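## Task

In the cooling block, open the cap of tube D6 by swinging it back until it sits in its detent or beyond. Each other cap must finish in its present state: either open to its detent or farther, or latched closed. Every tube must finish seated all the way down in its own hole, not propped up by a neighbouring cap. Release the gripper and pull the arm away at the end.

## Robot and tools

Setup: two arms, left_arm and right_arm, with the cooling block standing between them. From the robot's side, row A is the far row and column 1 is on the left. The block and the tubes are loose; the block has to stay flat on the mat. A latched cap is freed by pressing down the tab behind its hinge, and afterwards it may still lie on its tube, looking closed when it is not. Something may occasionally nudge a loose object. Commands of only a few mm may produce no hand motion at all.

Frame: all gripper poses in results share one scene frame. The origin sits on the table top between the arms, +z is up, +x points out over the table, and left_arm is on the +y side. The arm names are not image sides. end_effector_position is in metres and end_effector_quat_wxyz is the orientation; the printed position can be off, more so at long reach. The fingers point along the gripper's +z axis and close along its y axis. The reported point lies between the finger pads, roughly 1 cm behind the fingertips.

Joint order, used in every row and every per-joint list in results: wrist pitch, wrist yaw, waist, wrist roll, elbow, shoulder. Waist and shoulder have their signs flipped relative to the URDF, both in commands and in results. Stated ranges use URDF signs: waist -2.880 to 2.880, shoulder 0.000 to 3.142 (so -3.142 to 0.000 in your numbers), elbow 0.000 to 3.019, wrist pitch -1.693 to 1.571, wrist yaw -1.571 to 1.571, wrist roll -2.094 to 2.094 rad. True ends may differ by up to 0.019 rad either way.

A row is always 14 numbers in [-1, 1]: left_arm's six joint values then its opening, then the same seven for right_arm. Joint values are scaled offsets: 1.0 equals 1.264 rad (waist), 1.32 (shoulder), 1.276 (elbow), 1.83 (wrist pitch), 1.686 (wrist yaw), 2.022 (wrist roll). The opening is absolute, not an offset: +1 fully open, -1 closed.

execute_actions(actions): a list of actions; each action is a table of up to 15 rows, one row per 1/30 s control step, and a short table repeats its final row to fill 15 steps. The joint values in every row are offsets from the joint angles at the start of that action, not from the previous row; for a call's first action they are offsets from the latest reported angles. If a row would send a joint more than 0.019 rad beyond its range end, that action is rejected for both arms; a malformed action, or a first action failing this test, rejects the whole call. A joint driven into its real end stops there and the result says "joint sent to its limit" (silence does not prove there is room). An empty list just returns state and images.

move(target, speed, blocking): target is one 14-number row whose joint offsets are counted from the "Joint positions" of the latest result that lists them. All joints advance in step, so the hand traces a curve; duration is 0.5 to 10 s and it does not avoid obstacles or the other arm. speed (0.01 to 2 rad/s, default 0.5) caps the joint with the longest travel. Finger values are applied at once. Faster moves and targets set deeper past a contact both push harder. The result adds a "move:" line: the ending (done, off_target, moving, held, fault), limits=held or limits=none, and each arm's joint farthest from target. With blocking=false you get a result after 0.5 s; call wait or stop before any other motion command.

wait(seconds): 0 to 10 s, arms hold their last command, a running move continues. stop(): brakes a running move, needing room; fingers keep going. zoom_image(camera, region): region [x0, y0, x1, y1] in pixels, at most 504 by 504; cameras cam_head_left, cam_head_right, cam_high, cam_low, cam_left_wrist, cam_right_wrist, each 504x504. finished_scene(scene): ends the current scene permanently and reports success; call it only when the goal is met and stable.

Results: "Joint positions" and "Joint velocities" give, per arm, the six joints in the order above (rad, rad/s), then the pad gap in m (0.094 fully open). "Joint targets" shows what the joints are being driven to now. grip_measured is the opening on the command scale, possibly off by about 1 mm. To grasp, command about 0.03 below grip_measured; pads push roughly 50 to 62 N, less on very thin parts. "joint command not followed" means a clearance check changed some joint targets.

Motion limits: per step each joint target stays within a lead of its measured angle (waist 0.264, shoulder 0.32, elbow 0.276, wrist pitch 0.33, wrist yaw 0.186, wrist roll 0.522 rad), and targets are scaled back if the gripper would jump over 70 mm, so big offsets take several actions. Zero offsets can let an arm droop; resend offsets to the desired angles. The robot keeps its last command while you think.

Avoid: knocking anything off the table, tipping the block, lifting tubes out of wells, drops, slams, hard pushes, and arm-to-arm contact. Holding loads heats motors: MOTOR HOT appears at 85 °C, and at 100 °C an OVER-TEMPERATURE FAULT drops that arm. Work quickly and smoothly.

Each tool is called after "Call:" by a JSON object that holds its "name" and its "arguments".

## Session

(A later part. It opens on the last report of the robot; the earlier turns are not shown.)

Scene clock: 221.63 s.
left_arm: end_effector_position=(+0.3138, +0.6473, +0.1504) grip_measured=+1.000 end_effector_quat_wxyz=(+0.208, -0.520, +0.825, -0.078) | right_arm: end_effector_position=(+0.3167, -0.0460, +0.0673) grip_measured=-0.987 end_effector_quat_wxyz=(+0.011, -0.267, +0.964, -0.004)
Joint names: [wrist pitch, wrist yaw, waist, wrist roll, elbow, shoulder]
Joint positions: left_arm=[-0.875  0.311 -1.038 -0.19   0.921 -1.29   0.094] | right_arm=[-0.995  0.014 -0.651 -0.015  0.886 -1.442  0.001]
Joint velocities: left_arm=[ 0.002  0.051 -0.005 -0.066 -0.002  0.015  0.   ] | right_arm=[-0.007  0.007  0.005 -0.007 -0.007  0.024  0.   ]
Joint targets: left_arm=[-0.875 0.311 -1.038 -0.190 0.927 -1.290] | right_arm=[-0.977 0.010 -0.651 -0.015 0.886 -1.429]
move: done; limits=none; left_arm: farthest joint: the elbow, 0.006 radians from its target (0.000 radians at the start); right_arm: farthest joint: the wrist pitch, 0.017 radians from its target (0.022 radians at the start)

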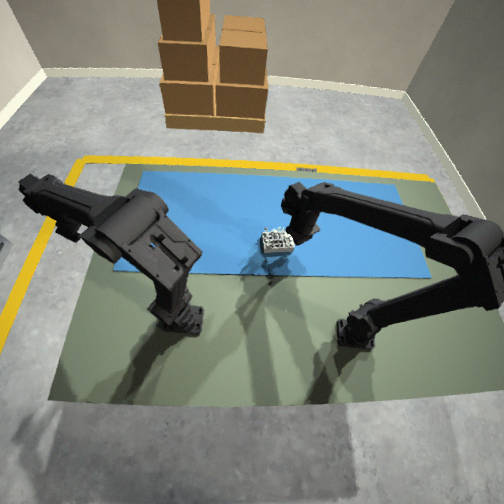

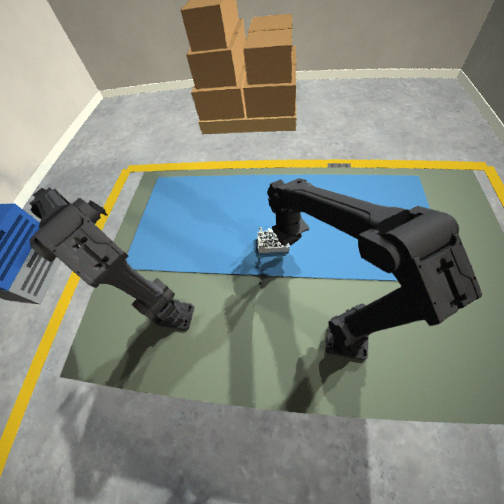

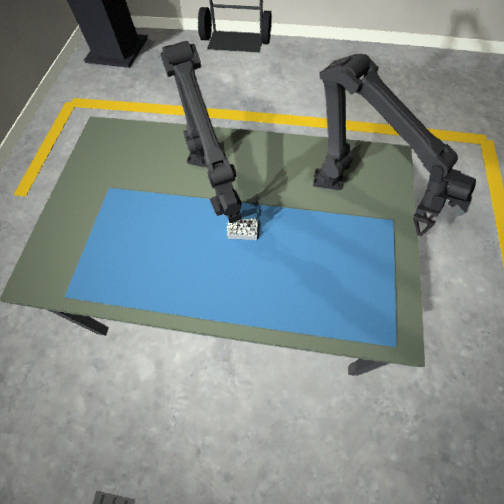

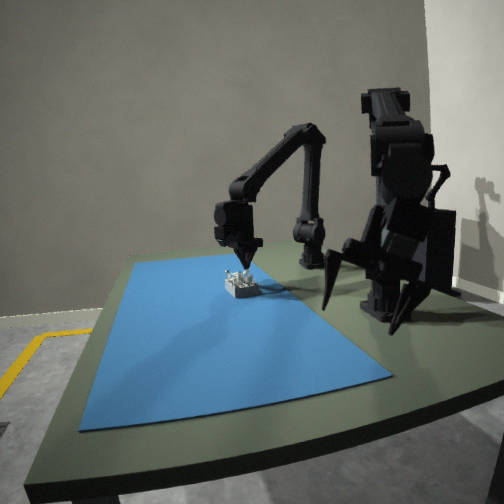

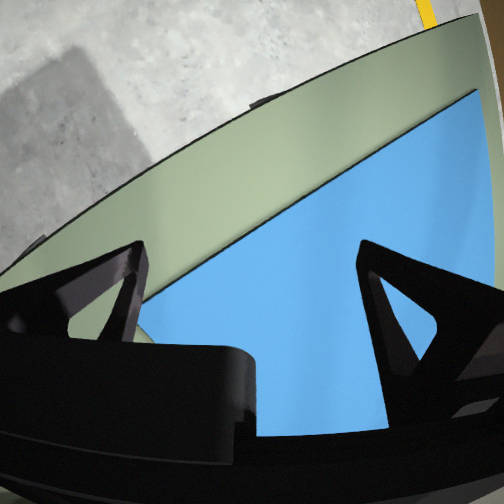

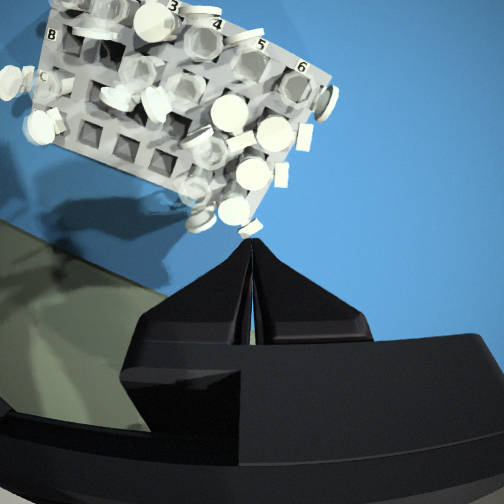

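Call:
{"name": "move", "arguments": {"target": [0,0,0,0,0,0,1, 0.025,-0.003,0,0,0,0.008,-1], "speed": 0.1}}

Call:
{"name": "zoom_image", "arguments": {"camera": "cam_right_wrist", "region": [150, 130, 350, 300]}}

Scene clock: 239.33 s.
left_arm: end_effector_position=(+0.3125, +0.6454, +0.1476) grip_measured=+1.000 end_effector_quat_wxyz=(+0.205, -0.521, +0.825, -0.080) | right_arm: end_effector_position=(+0.3225, -0.0425, +0.0675) grip_measured=-0.987 end_effector_quat_wxyz=(+0.024, -0.267, +0.964, -0.001)
Joint names: [wrist pitch, wrist yaw, waist, wrist roll, elbow, shoulder]
Joint positions: left_arm=[-0.875  0.311 -1.038 -0.19   0.914 -1.29   0.094] | right_arm=[-0.968  0.013 -0.651 -0.015  0.886 -1.442  0.001]
Joint velocities: left_arm=[0.002 0.066 0.005 0.022 0.007 0.005 0.   ] | right_arm=[ 0.012 -0.022  0.005 -0.051 -0.007  0.005 -0.   ]
Joint targets: left_arm=[-0.875 0.311 -1.038 -0.190 0.920 -1.290] | right_arm=[-0.949 0.009 -0.651 -0.015 0.886 -1.432]
move: done; limits=none; left_arm: farthest joint: the elbow, 0.007 radians from its target (0.000 radians at the start); right_arm: farthest joint: the wrist pitch, 0.018 radians from its target (0.046 radians at the start)

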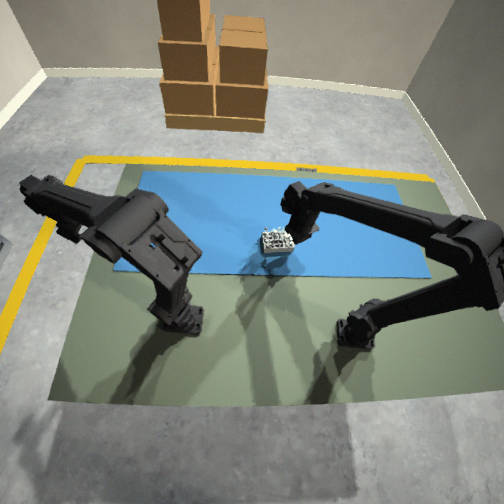

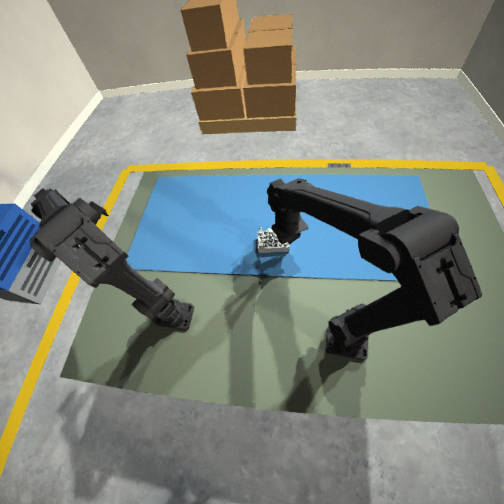

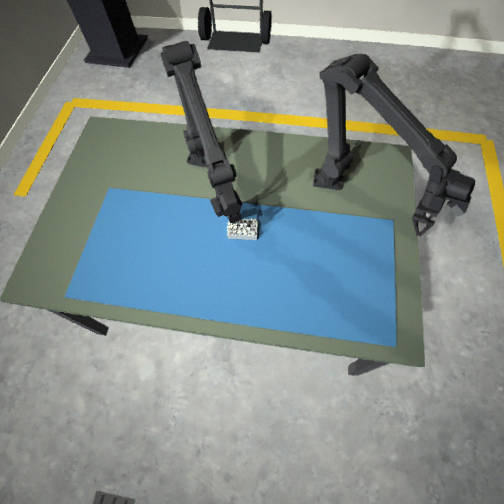

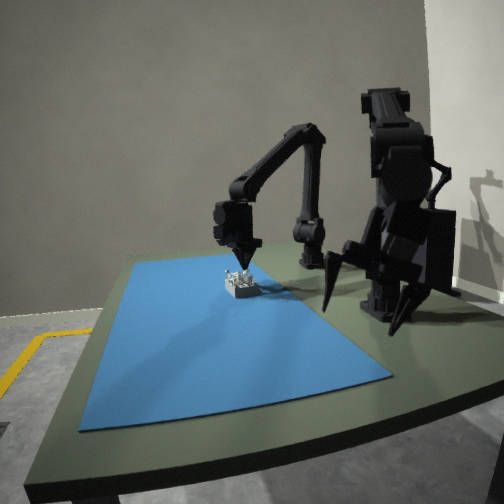

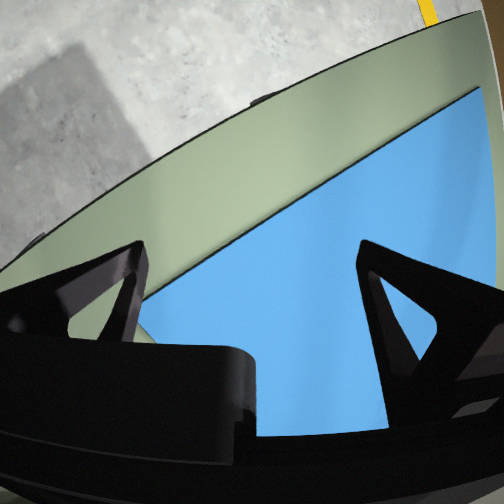

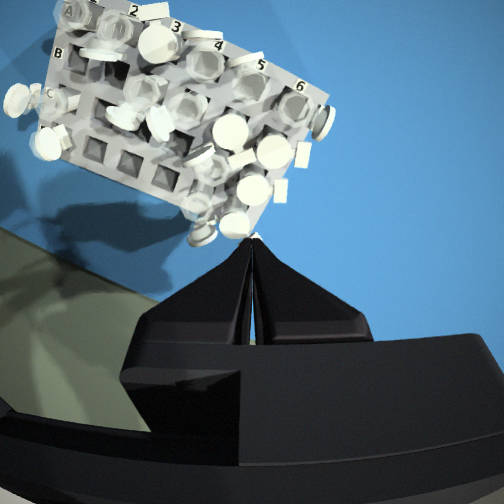

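Region (150, 130, 350, 300) of cam_right_wrist's 504x504 image, scaled by 2.520, with more detail than that image has; it fills the top 428 rows of this view, and the rest is white.

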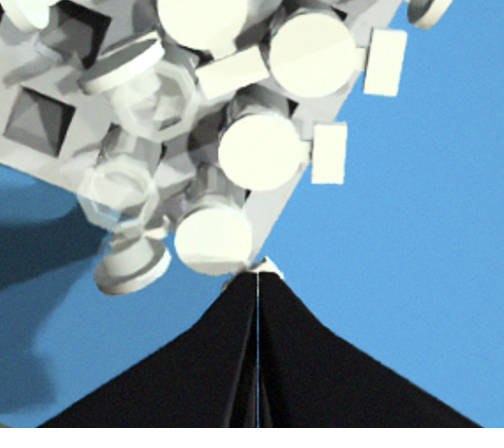

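Now press down.

Call:
{"name": "move", "arguments": {"target": [0,0,0,0,0,0,1, 0.01,0,0,0,0,-0.04,-1], "speed": 0.05}}

Call:
{"name": "zoom_image", "arguments": {"camera": "cam_right_wrist", "region": [150, 130, 350, 300]}}

Call:
{"name": "zoom_image", "arguments": {"camera": "cam_low", "region": [215, 250, 275, 300]}}

Scene clock: 246.07 s.
left_arm: end_effector_position=(+0.3113, +0.6435, +0.1450) grip_measured=+1.000 end_effector_quat_wxyz=(+0.202, -0.521, +0.825, -0.081) | right_arm: end_effector_position=(+0.3214, -0.0432, +0.0609) grip_measured=-0.987 end_effector_quat_wxyz=(+0.015, -0.267, +0.964, -0.003)
Joint names: [wrist pitch, wrist yaw, waist, wrist roll, elbow, shoulder]
Joint positions: left_arm=[-0.875  0.311 -1.038 -0.19   0.908 -1.29   0.094] | right_arm=[-0.968  0.013 -0.651 -0.015  0.886 -1.461  0.001]
Joint velocities: left_arm=[-0.017  0.022  0.015 -0.007 -0.012  0.005  0.   ] | right_arm=[ 0.002 -0.007 -0.005  0.037  0.002  0.015  0.002]
Joint targets: left_arm=[-0.875 0.311 -1.038 -0.190 0.914 -1.290] | right_arm=[-0.949 0.013 -0.651 -0.015 0.886 -1.496]
move: off_target (right_arm); limits=none; left_arm: farthest joint: the elbow, 0.006 radians from its target (0.000 radians at the start); right_arm: farthest joint: the shoulder, 0.034 radians from its target (0.052 radians at the start)

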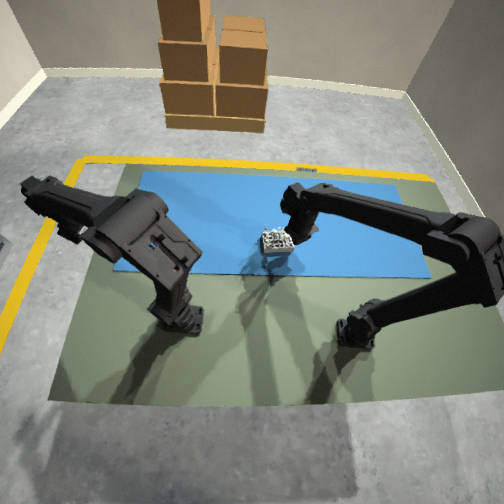

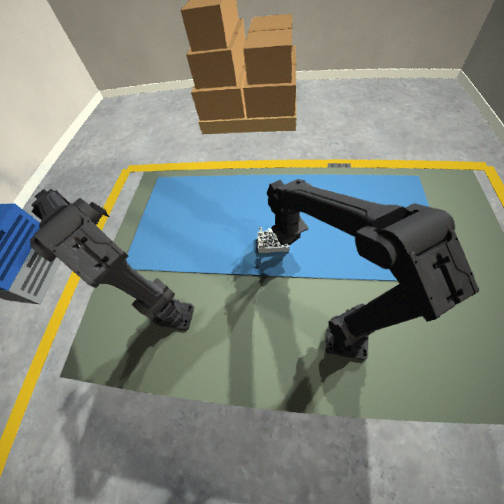

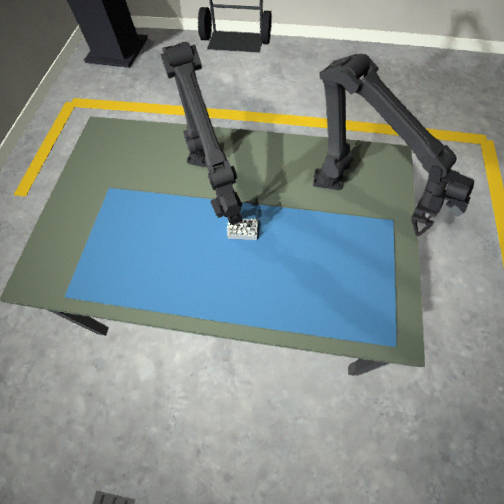

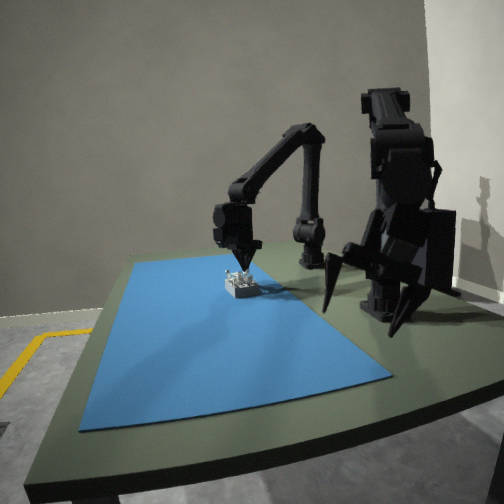

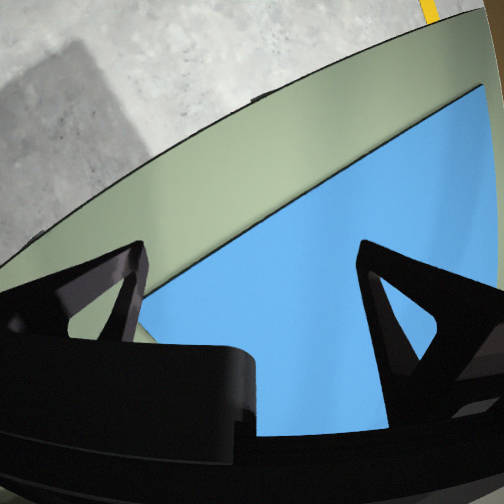

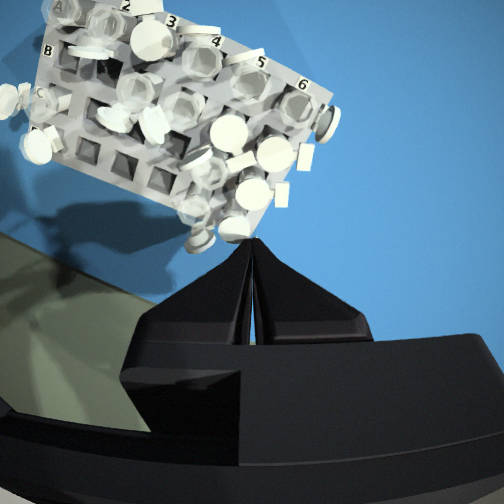

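Region (150, 130, 350, 300) of cam_right_wrist's 504x504 image, scaled by 2.520, with more detail than that image has; it fills the top 428 rows of this view, and the rest is white.

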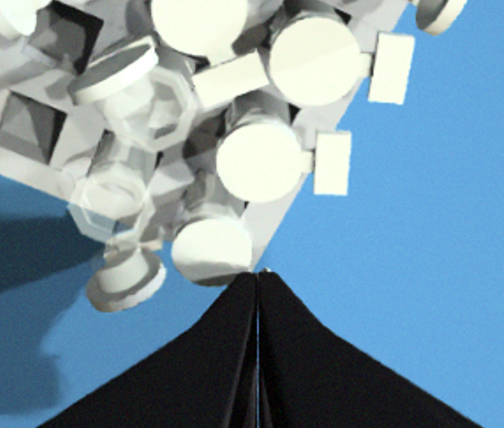

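Region (215, 250, 275, 300) of cam_low's 504x504 image, scaled by 8.400, with more detail than that image has.

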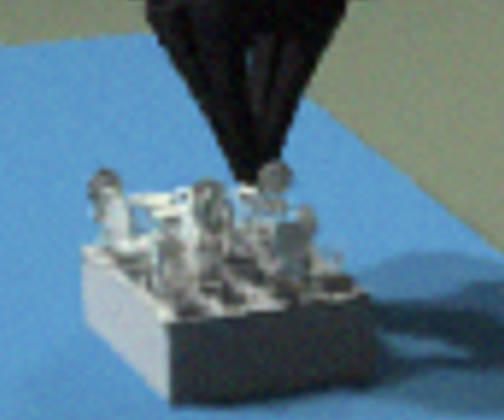

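In contact; press more.

Call:
{"name": "move", "arguments": {"target": [0,0,0,0,0,0,1, 0.01,0,0,0,0,-0.05,-1], "speed": 0.05}}

Call:
{"name": "zoom_image", "arguments": {"camera": "cam_right_wrist", "region": [150, 130, 350, 300]}}

Scene clock: 253.97 s.
left_arm: end_effector_position=(+0.3100, +0.6416, +0.1424) grip_measured=+1.000 end_effector_quat_wxyz=(+0.199, -0.522, +0.825, -0.082) | right_arm: end_effector_position=(+0.3213, -0.0435, +0.0598) grip_measured=-0.987 end_effector_quat_wxyz=(+0.014, -0.267, +0.964, -0.004)
Joint names: [wrist pitch, wrist yaw, waist, wrist roll, elbow, shoulder]
Joint positions: left_arm=[-0.875  0.311 -1.038 -0.19   0.902 -1.29   0.094] | right_arm=[-0.968  0.015 -0.651 -0.015  0.886 -1.464  0.001]
Joint velocities: left_arm=[-0.002 -0.066 -0.005 -0.037 -0.002 -0.005  0.   ] | right_arm=[-0.007  0.037  0.005 -0.037 -0.022  0.005 -0.   ]
Joint targets: left_arm=[-0.875 0.311 -1.038 -0.190 0.908 -1.290] | right_arm=[-0.949 0.013 -0.651 -0.015 0.886 -1.527]
move: off_target (right_arm); limits=none; left_arm: farthest joint: the elbow, 0.006 radians from its target (0.000 radians at the start); right_arm: farthest joint: the shoulder, 0.063 radians from its target (0.066 radians at the start)

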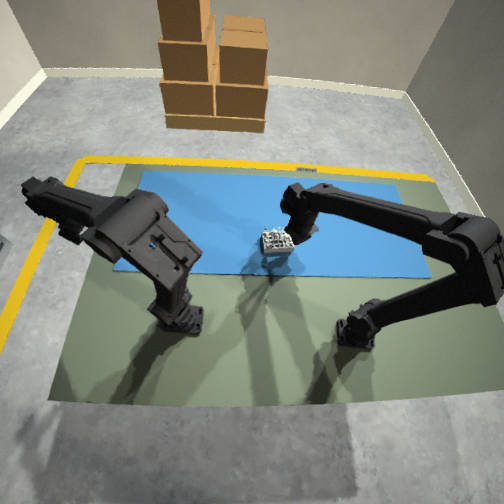

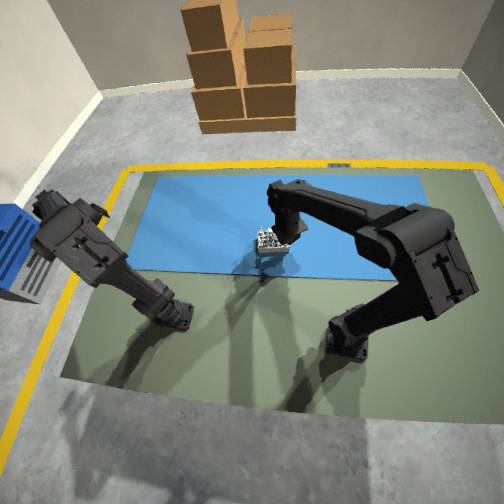

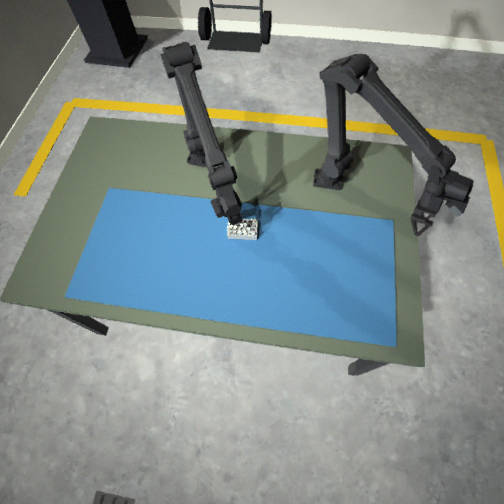

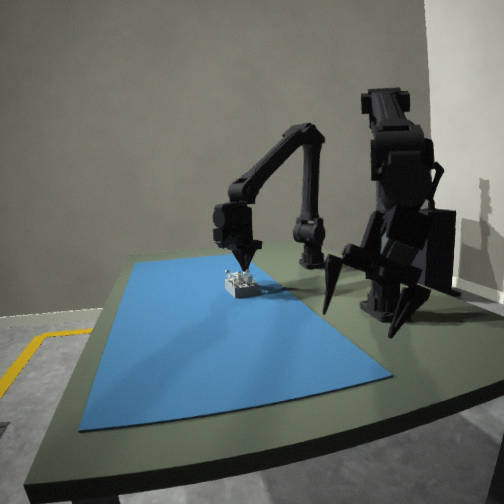

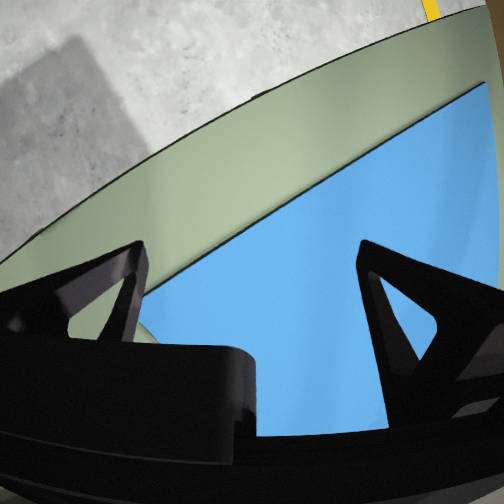

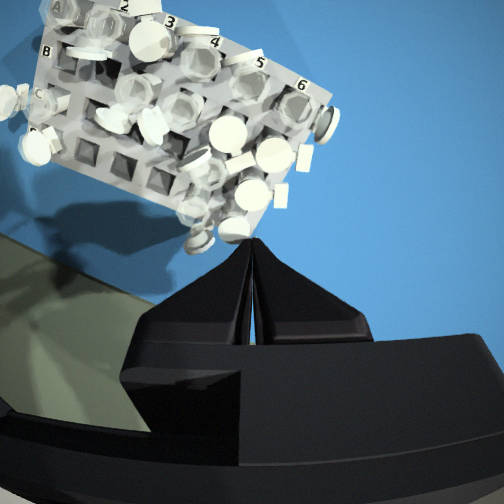

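Region (150, 130, 350, 300) of cam_right_wrist's 504x504 image, scaled by 2.520, with more detail than that image has; it fills the top 428 rows of this view, and the rest is white.

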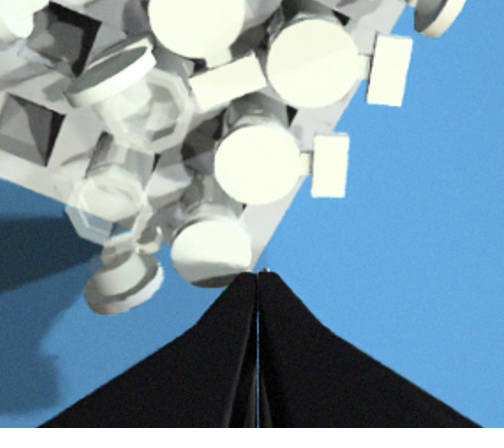

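Call:
{"name": "move", "arguments": {"target": [0,0,0,0,0,0,1, -0.016,0,0,0,0,-0.025,-1], "speed": 0.05}}

Call:
{"name": "zoom_image", "arguments": {"camera": "cam_right_wrist", "region": [150, 130, 350, 300]}}

Scene clock: 264.00 s.
left_arm: end_effector_position=(+0.3088, +0.6397, +0.1398) grip_measured=+1.000 end_effector_quat_wxyz=(+0.197, -0.523, +0.825, -0.083) | right_arm: end_effector_position=(+0.3206, -0.0440, +0.0605) grip_measured=-0.987 end_effector_quat_wxyz=(+0.013, -0.267, +0.964, -0.005)
Joint names: [wrist pitch, wrist yaw, waist, wrist roll, elbow, shoulder]
Joint positions: left_arm=[-0.875  0.311 -1.038 -0.19   0.896 -1.29   0.094] | right_arm=[-0.972  0.015 -0.651 -0.015  0.886 -1.462  0.001]
Joint velocities: left_arm=[-0.017 -0.007 -0.005 -0.007 -0.017  0.015  0.   ] | right_arm=[ 0.007  0.022  0.005  0.037 -0.002 -0.005 -0.001]
Joint targets: left_arm=[-0.875 0.311 -1.038 -0.190 0.902 -1.290] | right_arm=[-0.997 0.015 -0.651 -0.015 0.886 -1.497]
move: off_target (right_arm); limits=none; left_arm: farthest joint: the elbow, 0.006 radians from its target (0.000 radians at the start); right_arm: farthest joint: the shoulder, 0.035 radians from its target (0.033 radians at the start)

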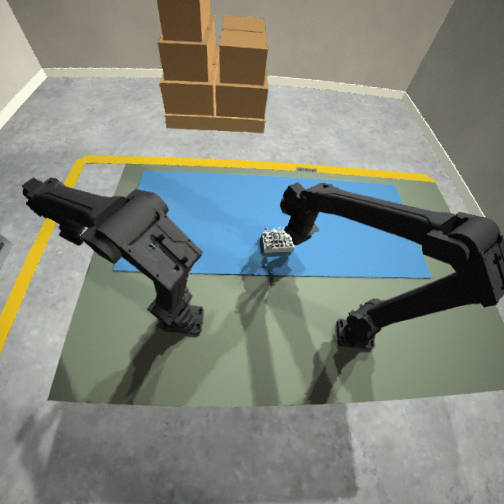

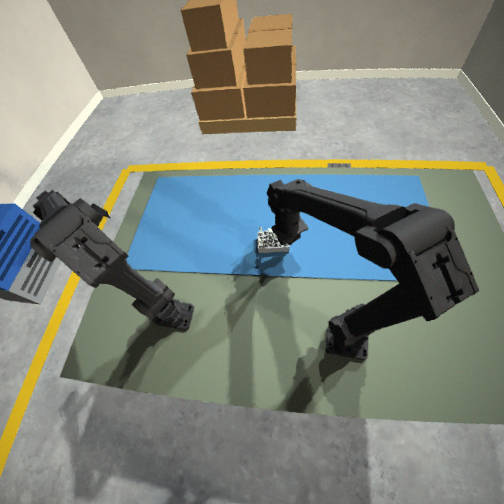

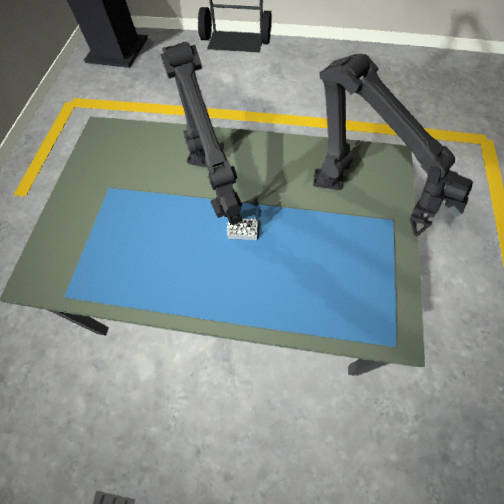

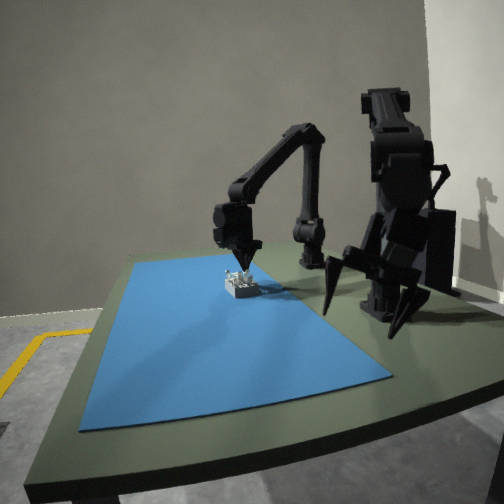

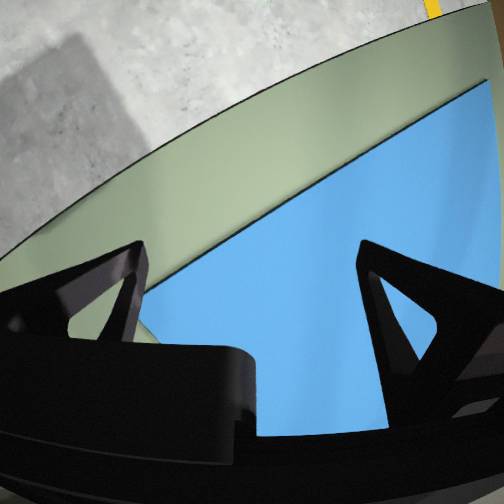

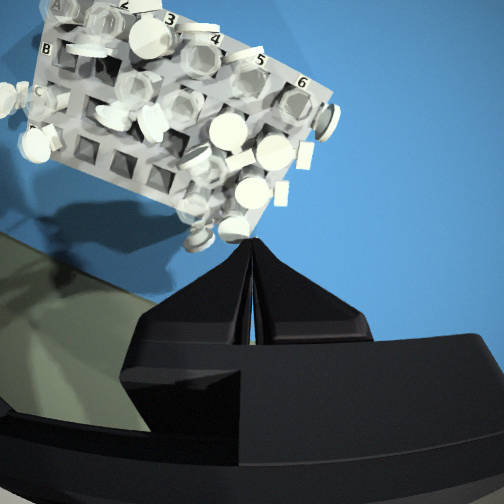

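Region (150, 130, 350, 300) of cam_right_wrist's 504x504 image, scaled by 2.520, with more detail than that image has; it fills the top 428 rows of this view, and the rest is white.

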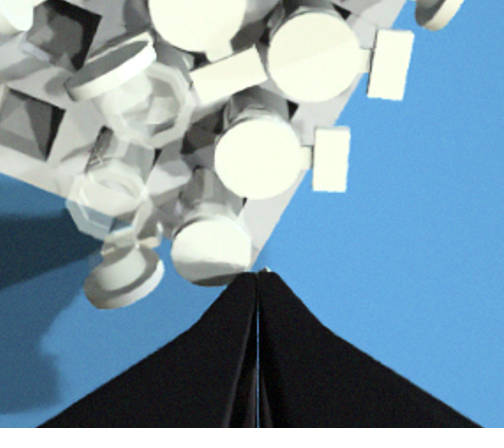

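Unload, then shift back.

Call:
{"name": "move", "arguments": {"target": [0,0,0,0,0,0,1, -0.016,0,0,0,0,0.016,-1], "speed": 0.05}}

Call:
{"name": "zoom_image", "arguments": {"camera": "cam_right_wrist", "region": [150, 130, 350, 300]}}

Scene clock: 272.37 s.
left_arm: end_effector_position=(+0.3075, +0.6378, +0.1372) grip_measured=+1.000 end_effector_quat_wxyz=(+0.194, -0.523, +0.825, -0.085) | right_arm: end_effector_position=(+0.3179, -0.0456, +0.0619) grip_measured=-0.987 end_effector_quat_wxyz=(+0.008, -0.267, +0.964, -0.006)
Joint names: [wrist pitch, wrist yaw, waist, wrist roll, elbow, shoulder]
Joint positions: left_arm=[-0.875  0.311 -1.038 -0.19   0.89  -1.29   0.094] | right_arm=[-0.986  0.015 -0.651 -0.015  0.886 -1.458  0.001]
Joint velocities: left_arm=[-0.022  0.022  0.005 -0.037 -0.002 -0.005  0.   ] | right_arm=[-0.002  0.022  0.005 -0.022  0.002 -0.005 -0.001]
Joint targets: left_arm=[-0.875 0.311 -1.038 -0.190 0.896 -1.290] | right_arm=[-1.001 0.015 -0.651 -0.015 0.886 -1.441]
move: done; limits=none; left_arm: farthest joint: the elbow, 0.006 radians from its target (0.000 radians at the start); right_arm: farthest joint: the shoulder, 0.017 radians from its target (0.021 radians at the start)

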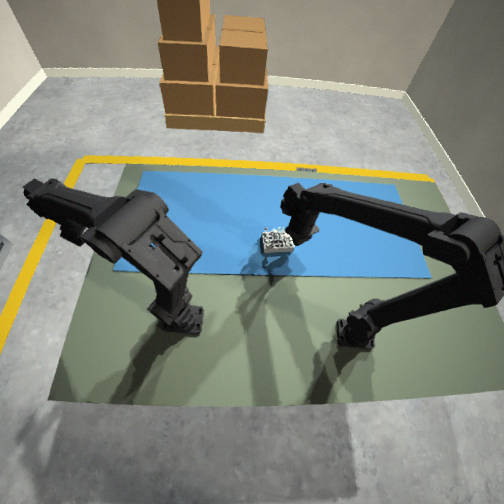

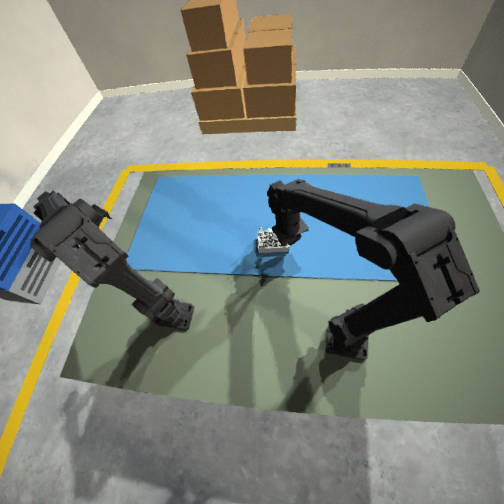

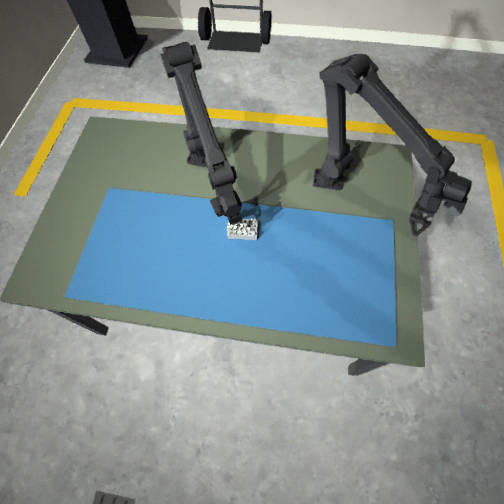

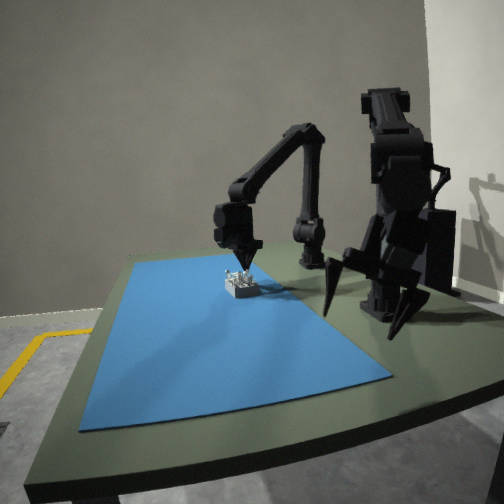

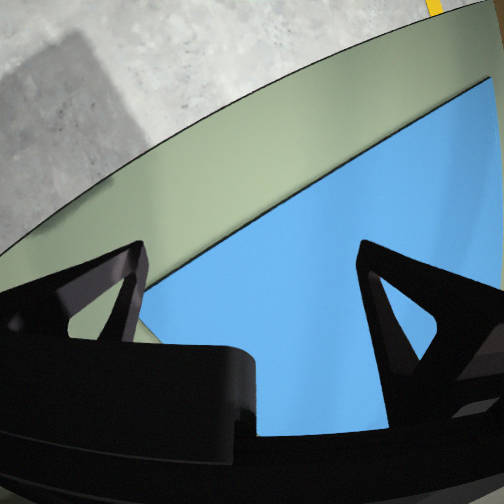

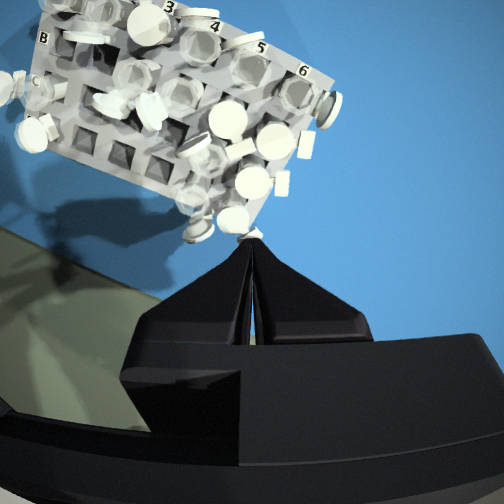

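Region (150, 130, 350, 300) of cam_right_wrist's 504x504 image, scaled by 2.520, with more detail than that image has; it fills the top 428 rows of this view, and the rest is white.

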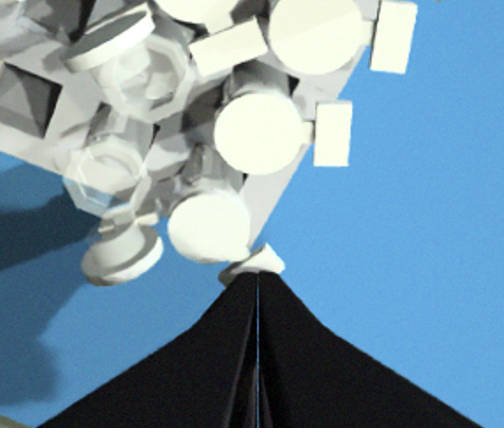

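Call:
{"name": "move", "arguments": {"target": [0,0,0,0,0,0,1, 0,0,0,0,0,-0.045,-1], "speed": 0.05}}

Call:
{"name": "zoom_image", "arguments": {"camera": "cam_right_wrist", "region": [150, 130, 350, 300]}}

Scene clock: 278.87 s.
left_arm: end_effector_position=(+0.3063, +0.6359, +0.1346) grip_measured=+1.000 end_effector_quat_wxyz=(+0.191, -0.524, +0.826, -0.086) | right_arm: end_effector_position=(+0.3177, -0.0460, +0.0599) grip_measured=-0.987 end_effector_quat_wxyz=(+0.006, -0.267, +0.964, -0.007)
Joint names: [wrist pitch, wrist yaw, waist, wrist roll, elbow, shoulder]
Joint positions: left_arm=[-0.875  0.311 -1.038 -0.19   0.884 -1.29   0.094] | right_arm=[-0.986  0.017 -0.651 -0.015  0.886 -1.464  0.001]
Joint velocities: left_arm=[ 0.002  0.037  0.015 -0.022 -0.007  0.005  0.   ] | right_arm=[-0.002  0.081  0.005  0.007 -0.012  0.005  0.001]
Joint targets: left_arm=[-0.875 0.311 -1.038 -0.190 0.890 -1.290] | right_arm=[-0.986 0.015 -0.651 -0.015 0.886 -1.518]
move: off_target (right_arm); limits=none; left_arm: farthest joint: the elbow, 0.006 radians from its target (0.000 radians at the start); right_arm: farthest joint: the shoulder, 0.054 radians from its target (0.059 radians at the start)

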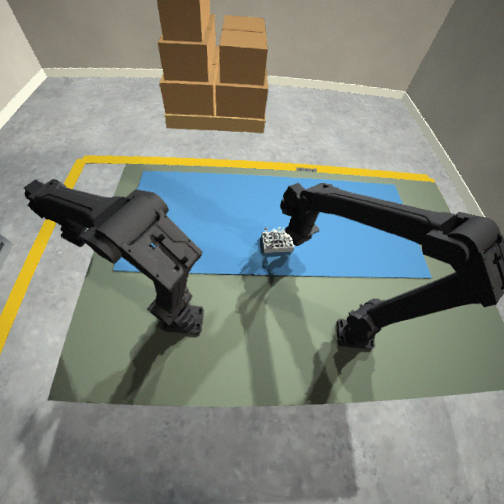

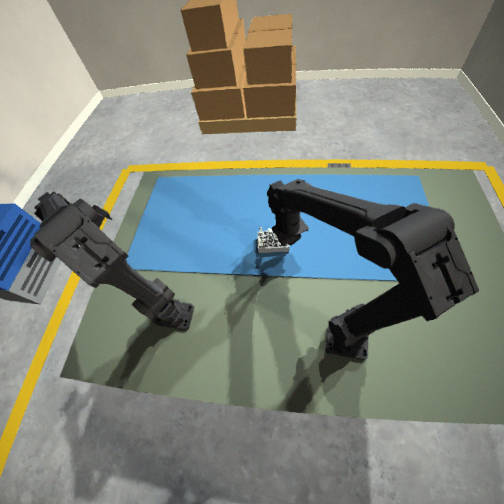

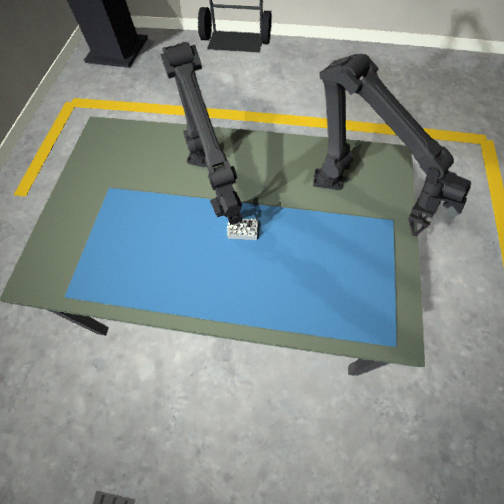

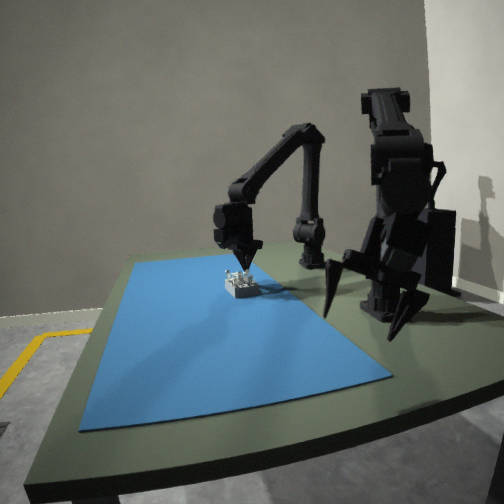

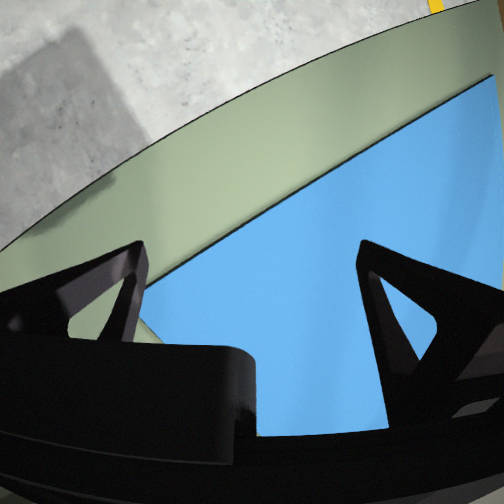

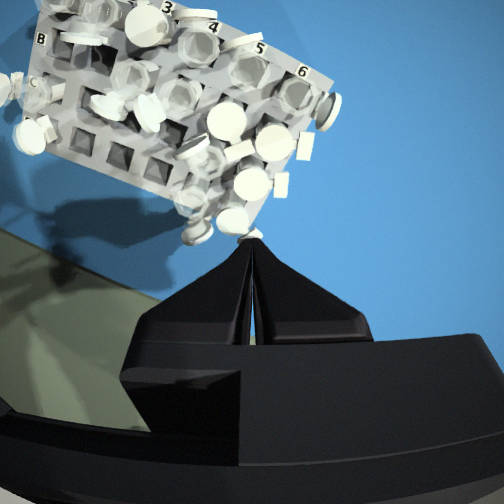

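Region (150, 130, 350, 300) of cam_right_wrist's 504x504 image, scaled by 2.520, with more detail than that image has; it fills the top 428 rows of this view, and the rest is white.

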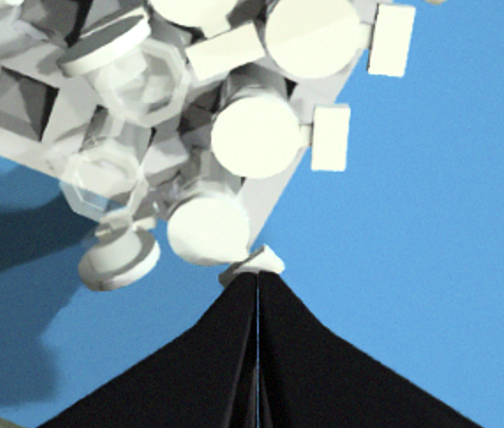

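Call:
{"name": "move", "arguments": {"target": [0,0,0,0,0,0,1, 0,0,0,0,0,-0.09,-1], "speed": 0.05}}

Call:
{"name": "zoom_image", "arguments": {"camera": "cam_right_wrist", "region": [150, 130, 350, 300]}}

Scene clock: 288.30 s.
left_arm: end_effector_position=(+0.3050, +0.6340, +0.1321) grip_measured=+1.000 end_effector_quat_wxyz=(+0.188, -0.525, +0.826, -0.087) | right_arm: end_effector_position=(+0.3108, -0.0614, +0.0258) grip_measured=-0.988 end_effector_quat_wxyz=(-0.049, -0.258, +0.964, -0.030)
Joint names: [wrist pitch, wrist yaw, waist, wrist roll, elbow, shoulder]
Joint positions: left_arm=[-0.875  0.311 -1.038 -0.19   0.878 -1.29   0.094] | right_arm=[-1.003  0.034 -0.631 -0.015  0.885 -1.563  0.001]
Joint velocities: left_arm=[ 0.002  0.051  0.015  0.051 -0.027 -0.005  0.   ] | right_arm=[-0.002 -0.022  0.005  0.037 -0.002  0.015  0.   ]
Joint targets: left_arm=[-0.875 0.311 -1.038 -0.190 0.884 -1.290] | right_arm=[-0.986 0.017 -0.651 -0.015 0.886 -1.583]
move: done; limits=none; left_arm: farthest joint: the elbow, 0.006 radians from its target (0.000 radians at the start); right_arm: farthest joint: the waist, 0.020 radians from its target (0.000 radians at the start)

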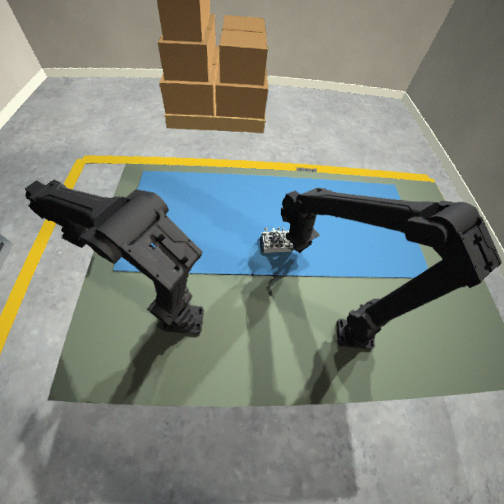

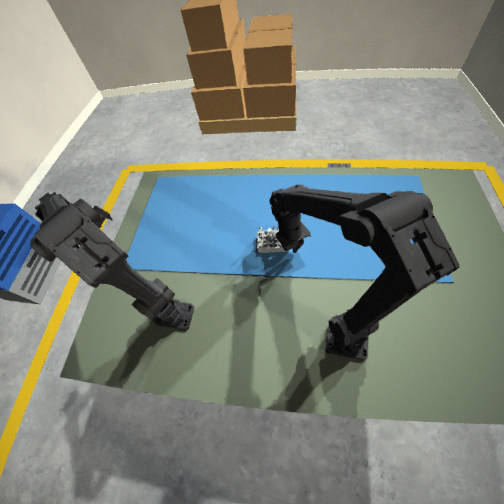

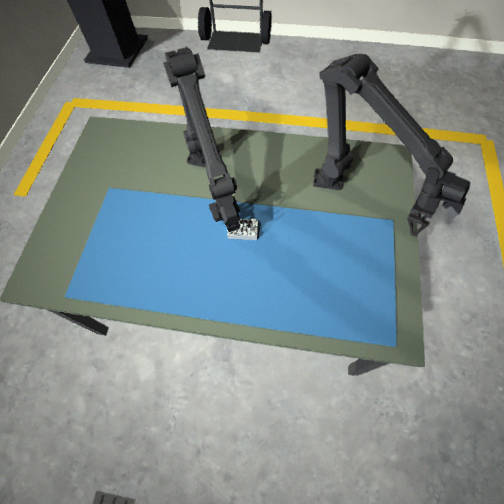

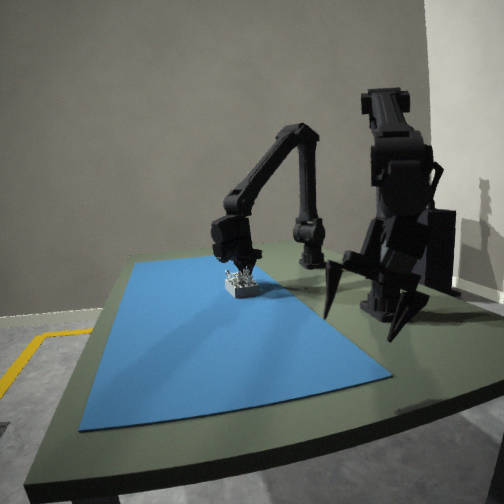

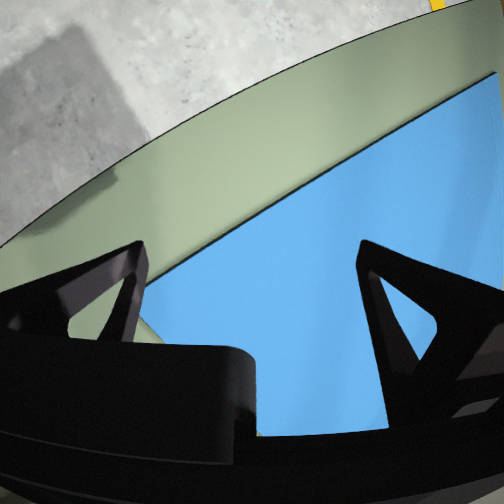

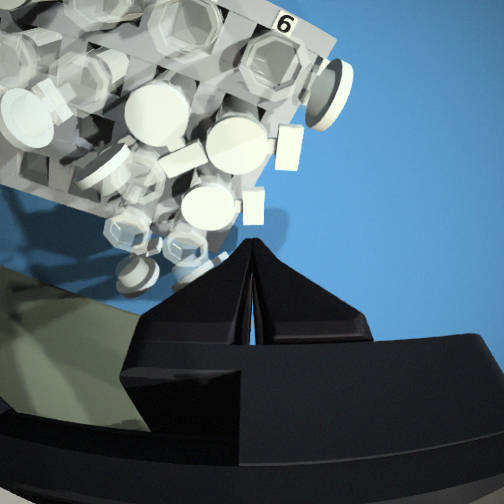

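Region (150, 130, 350, 300) of cam_right_wrist's 504x504 image, scaled by 2.520, with more detail than that image has; it fills the top 428 rows of this view, and the rest is white.

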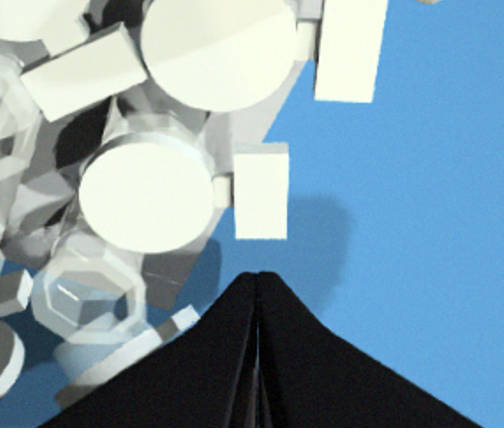

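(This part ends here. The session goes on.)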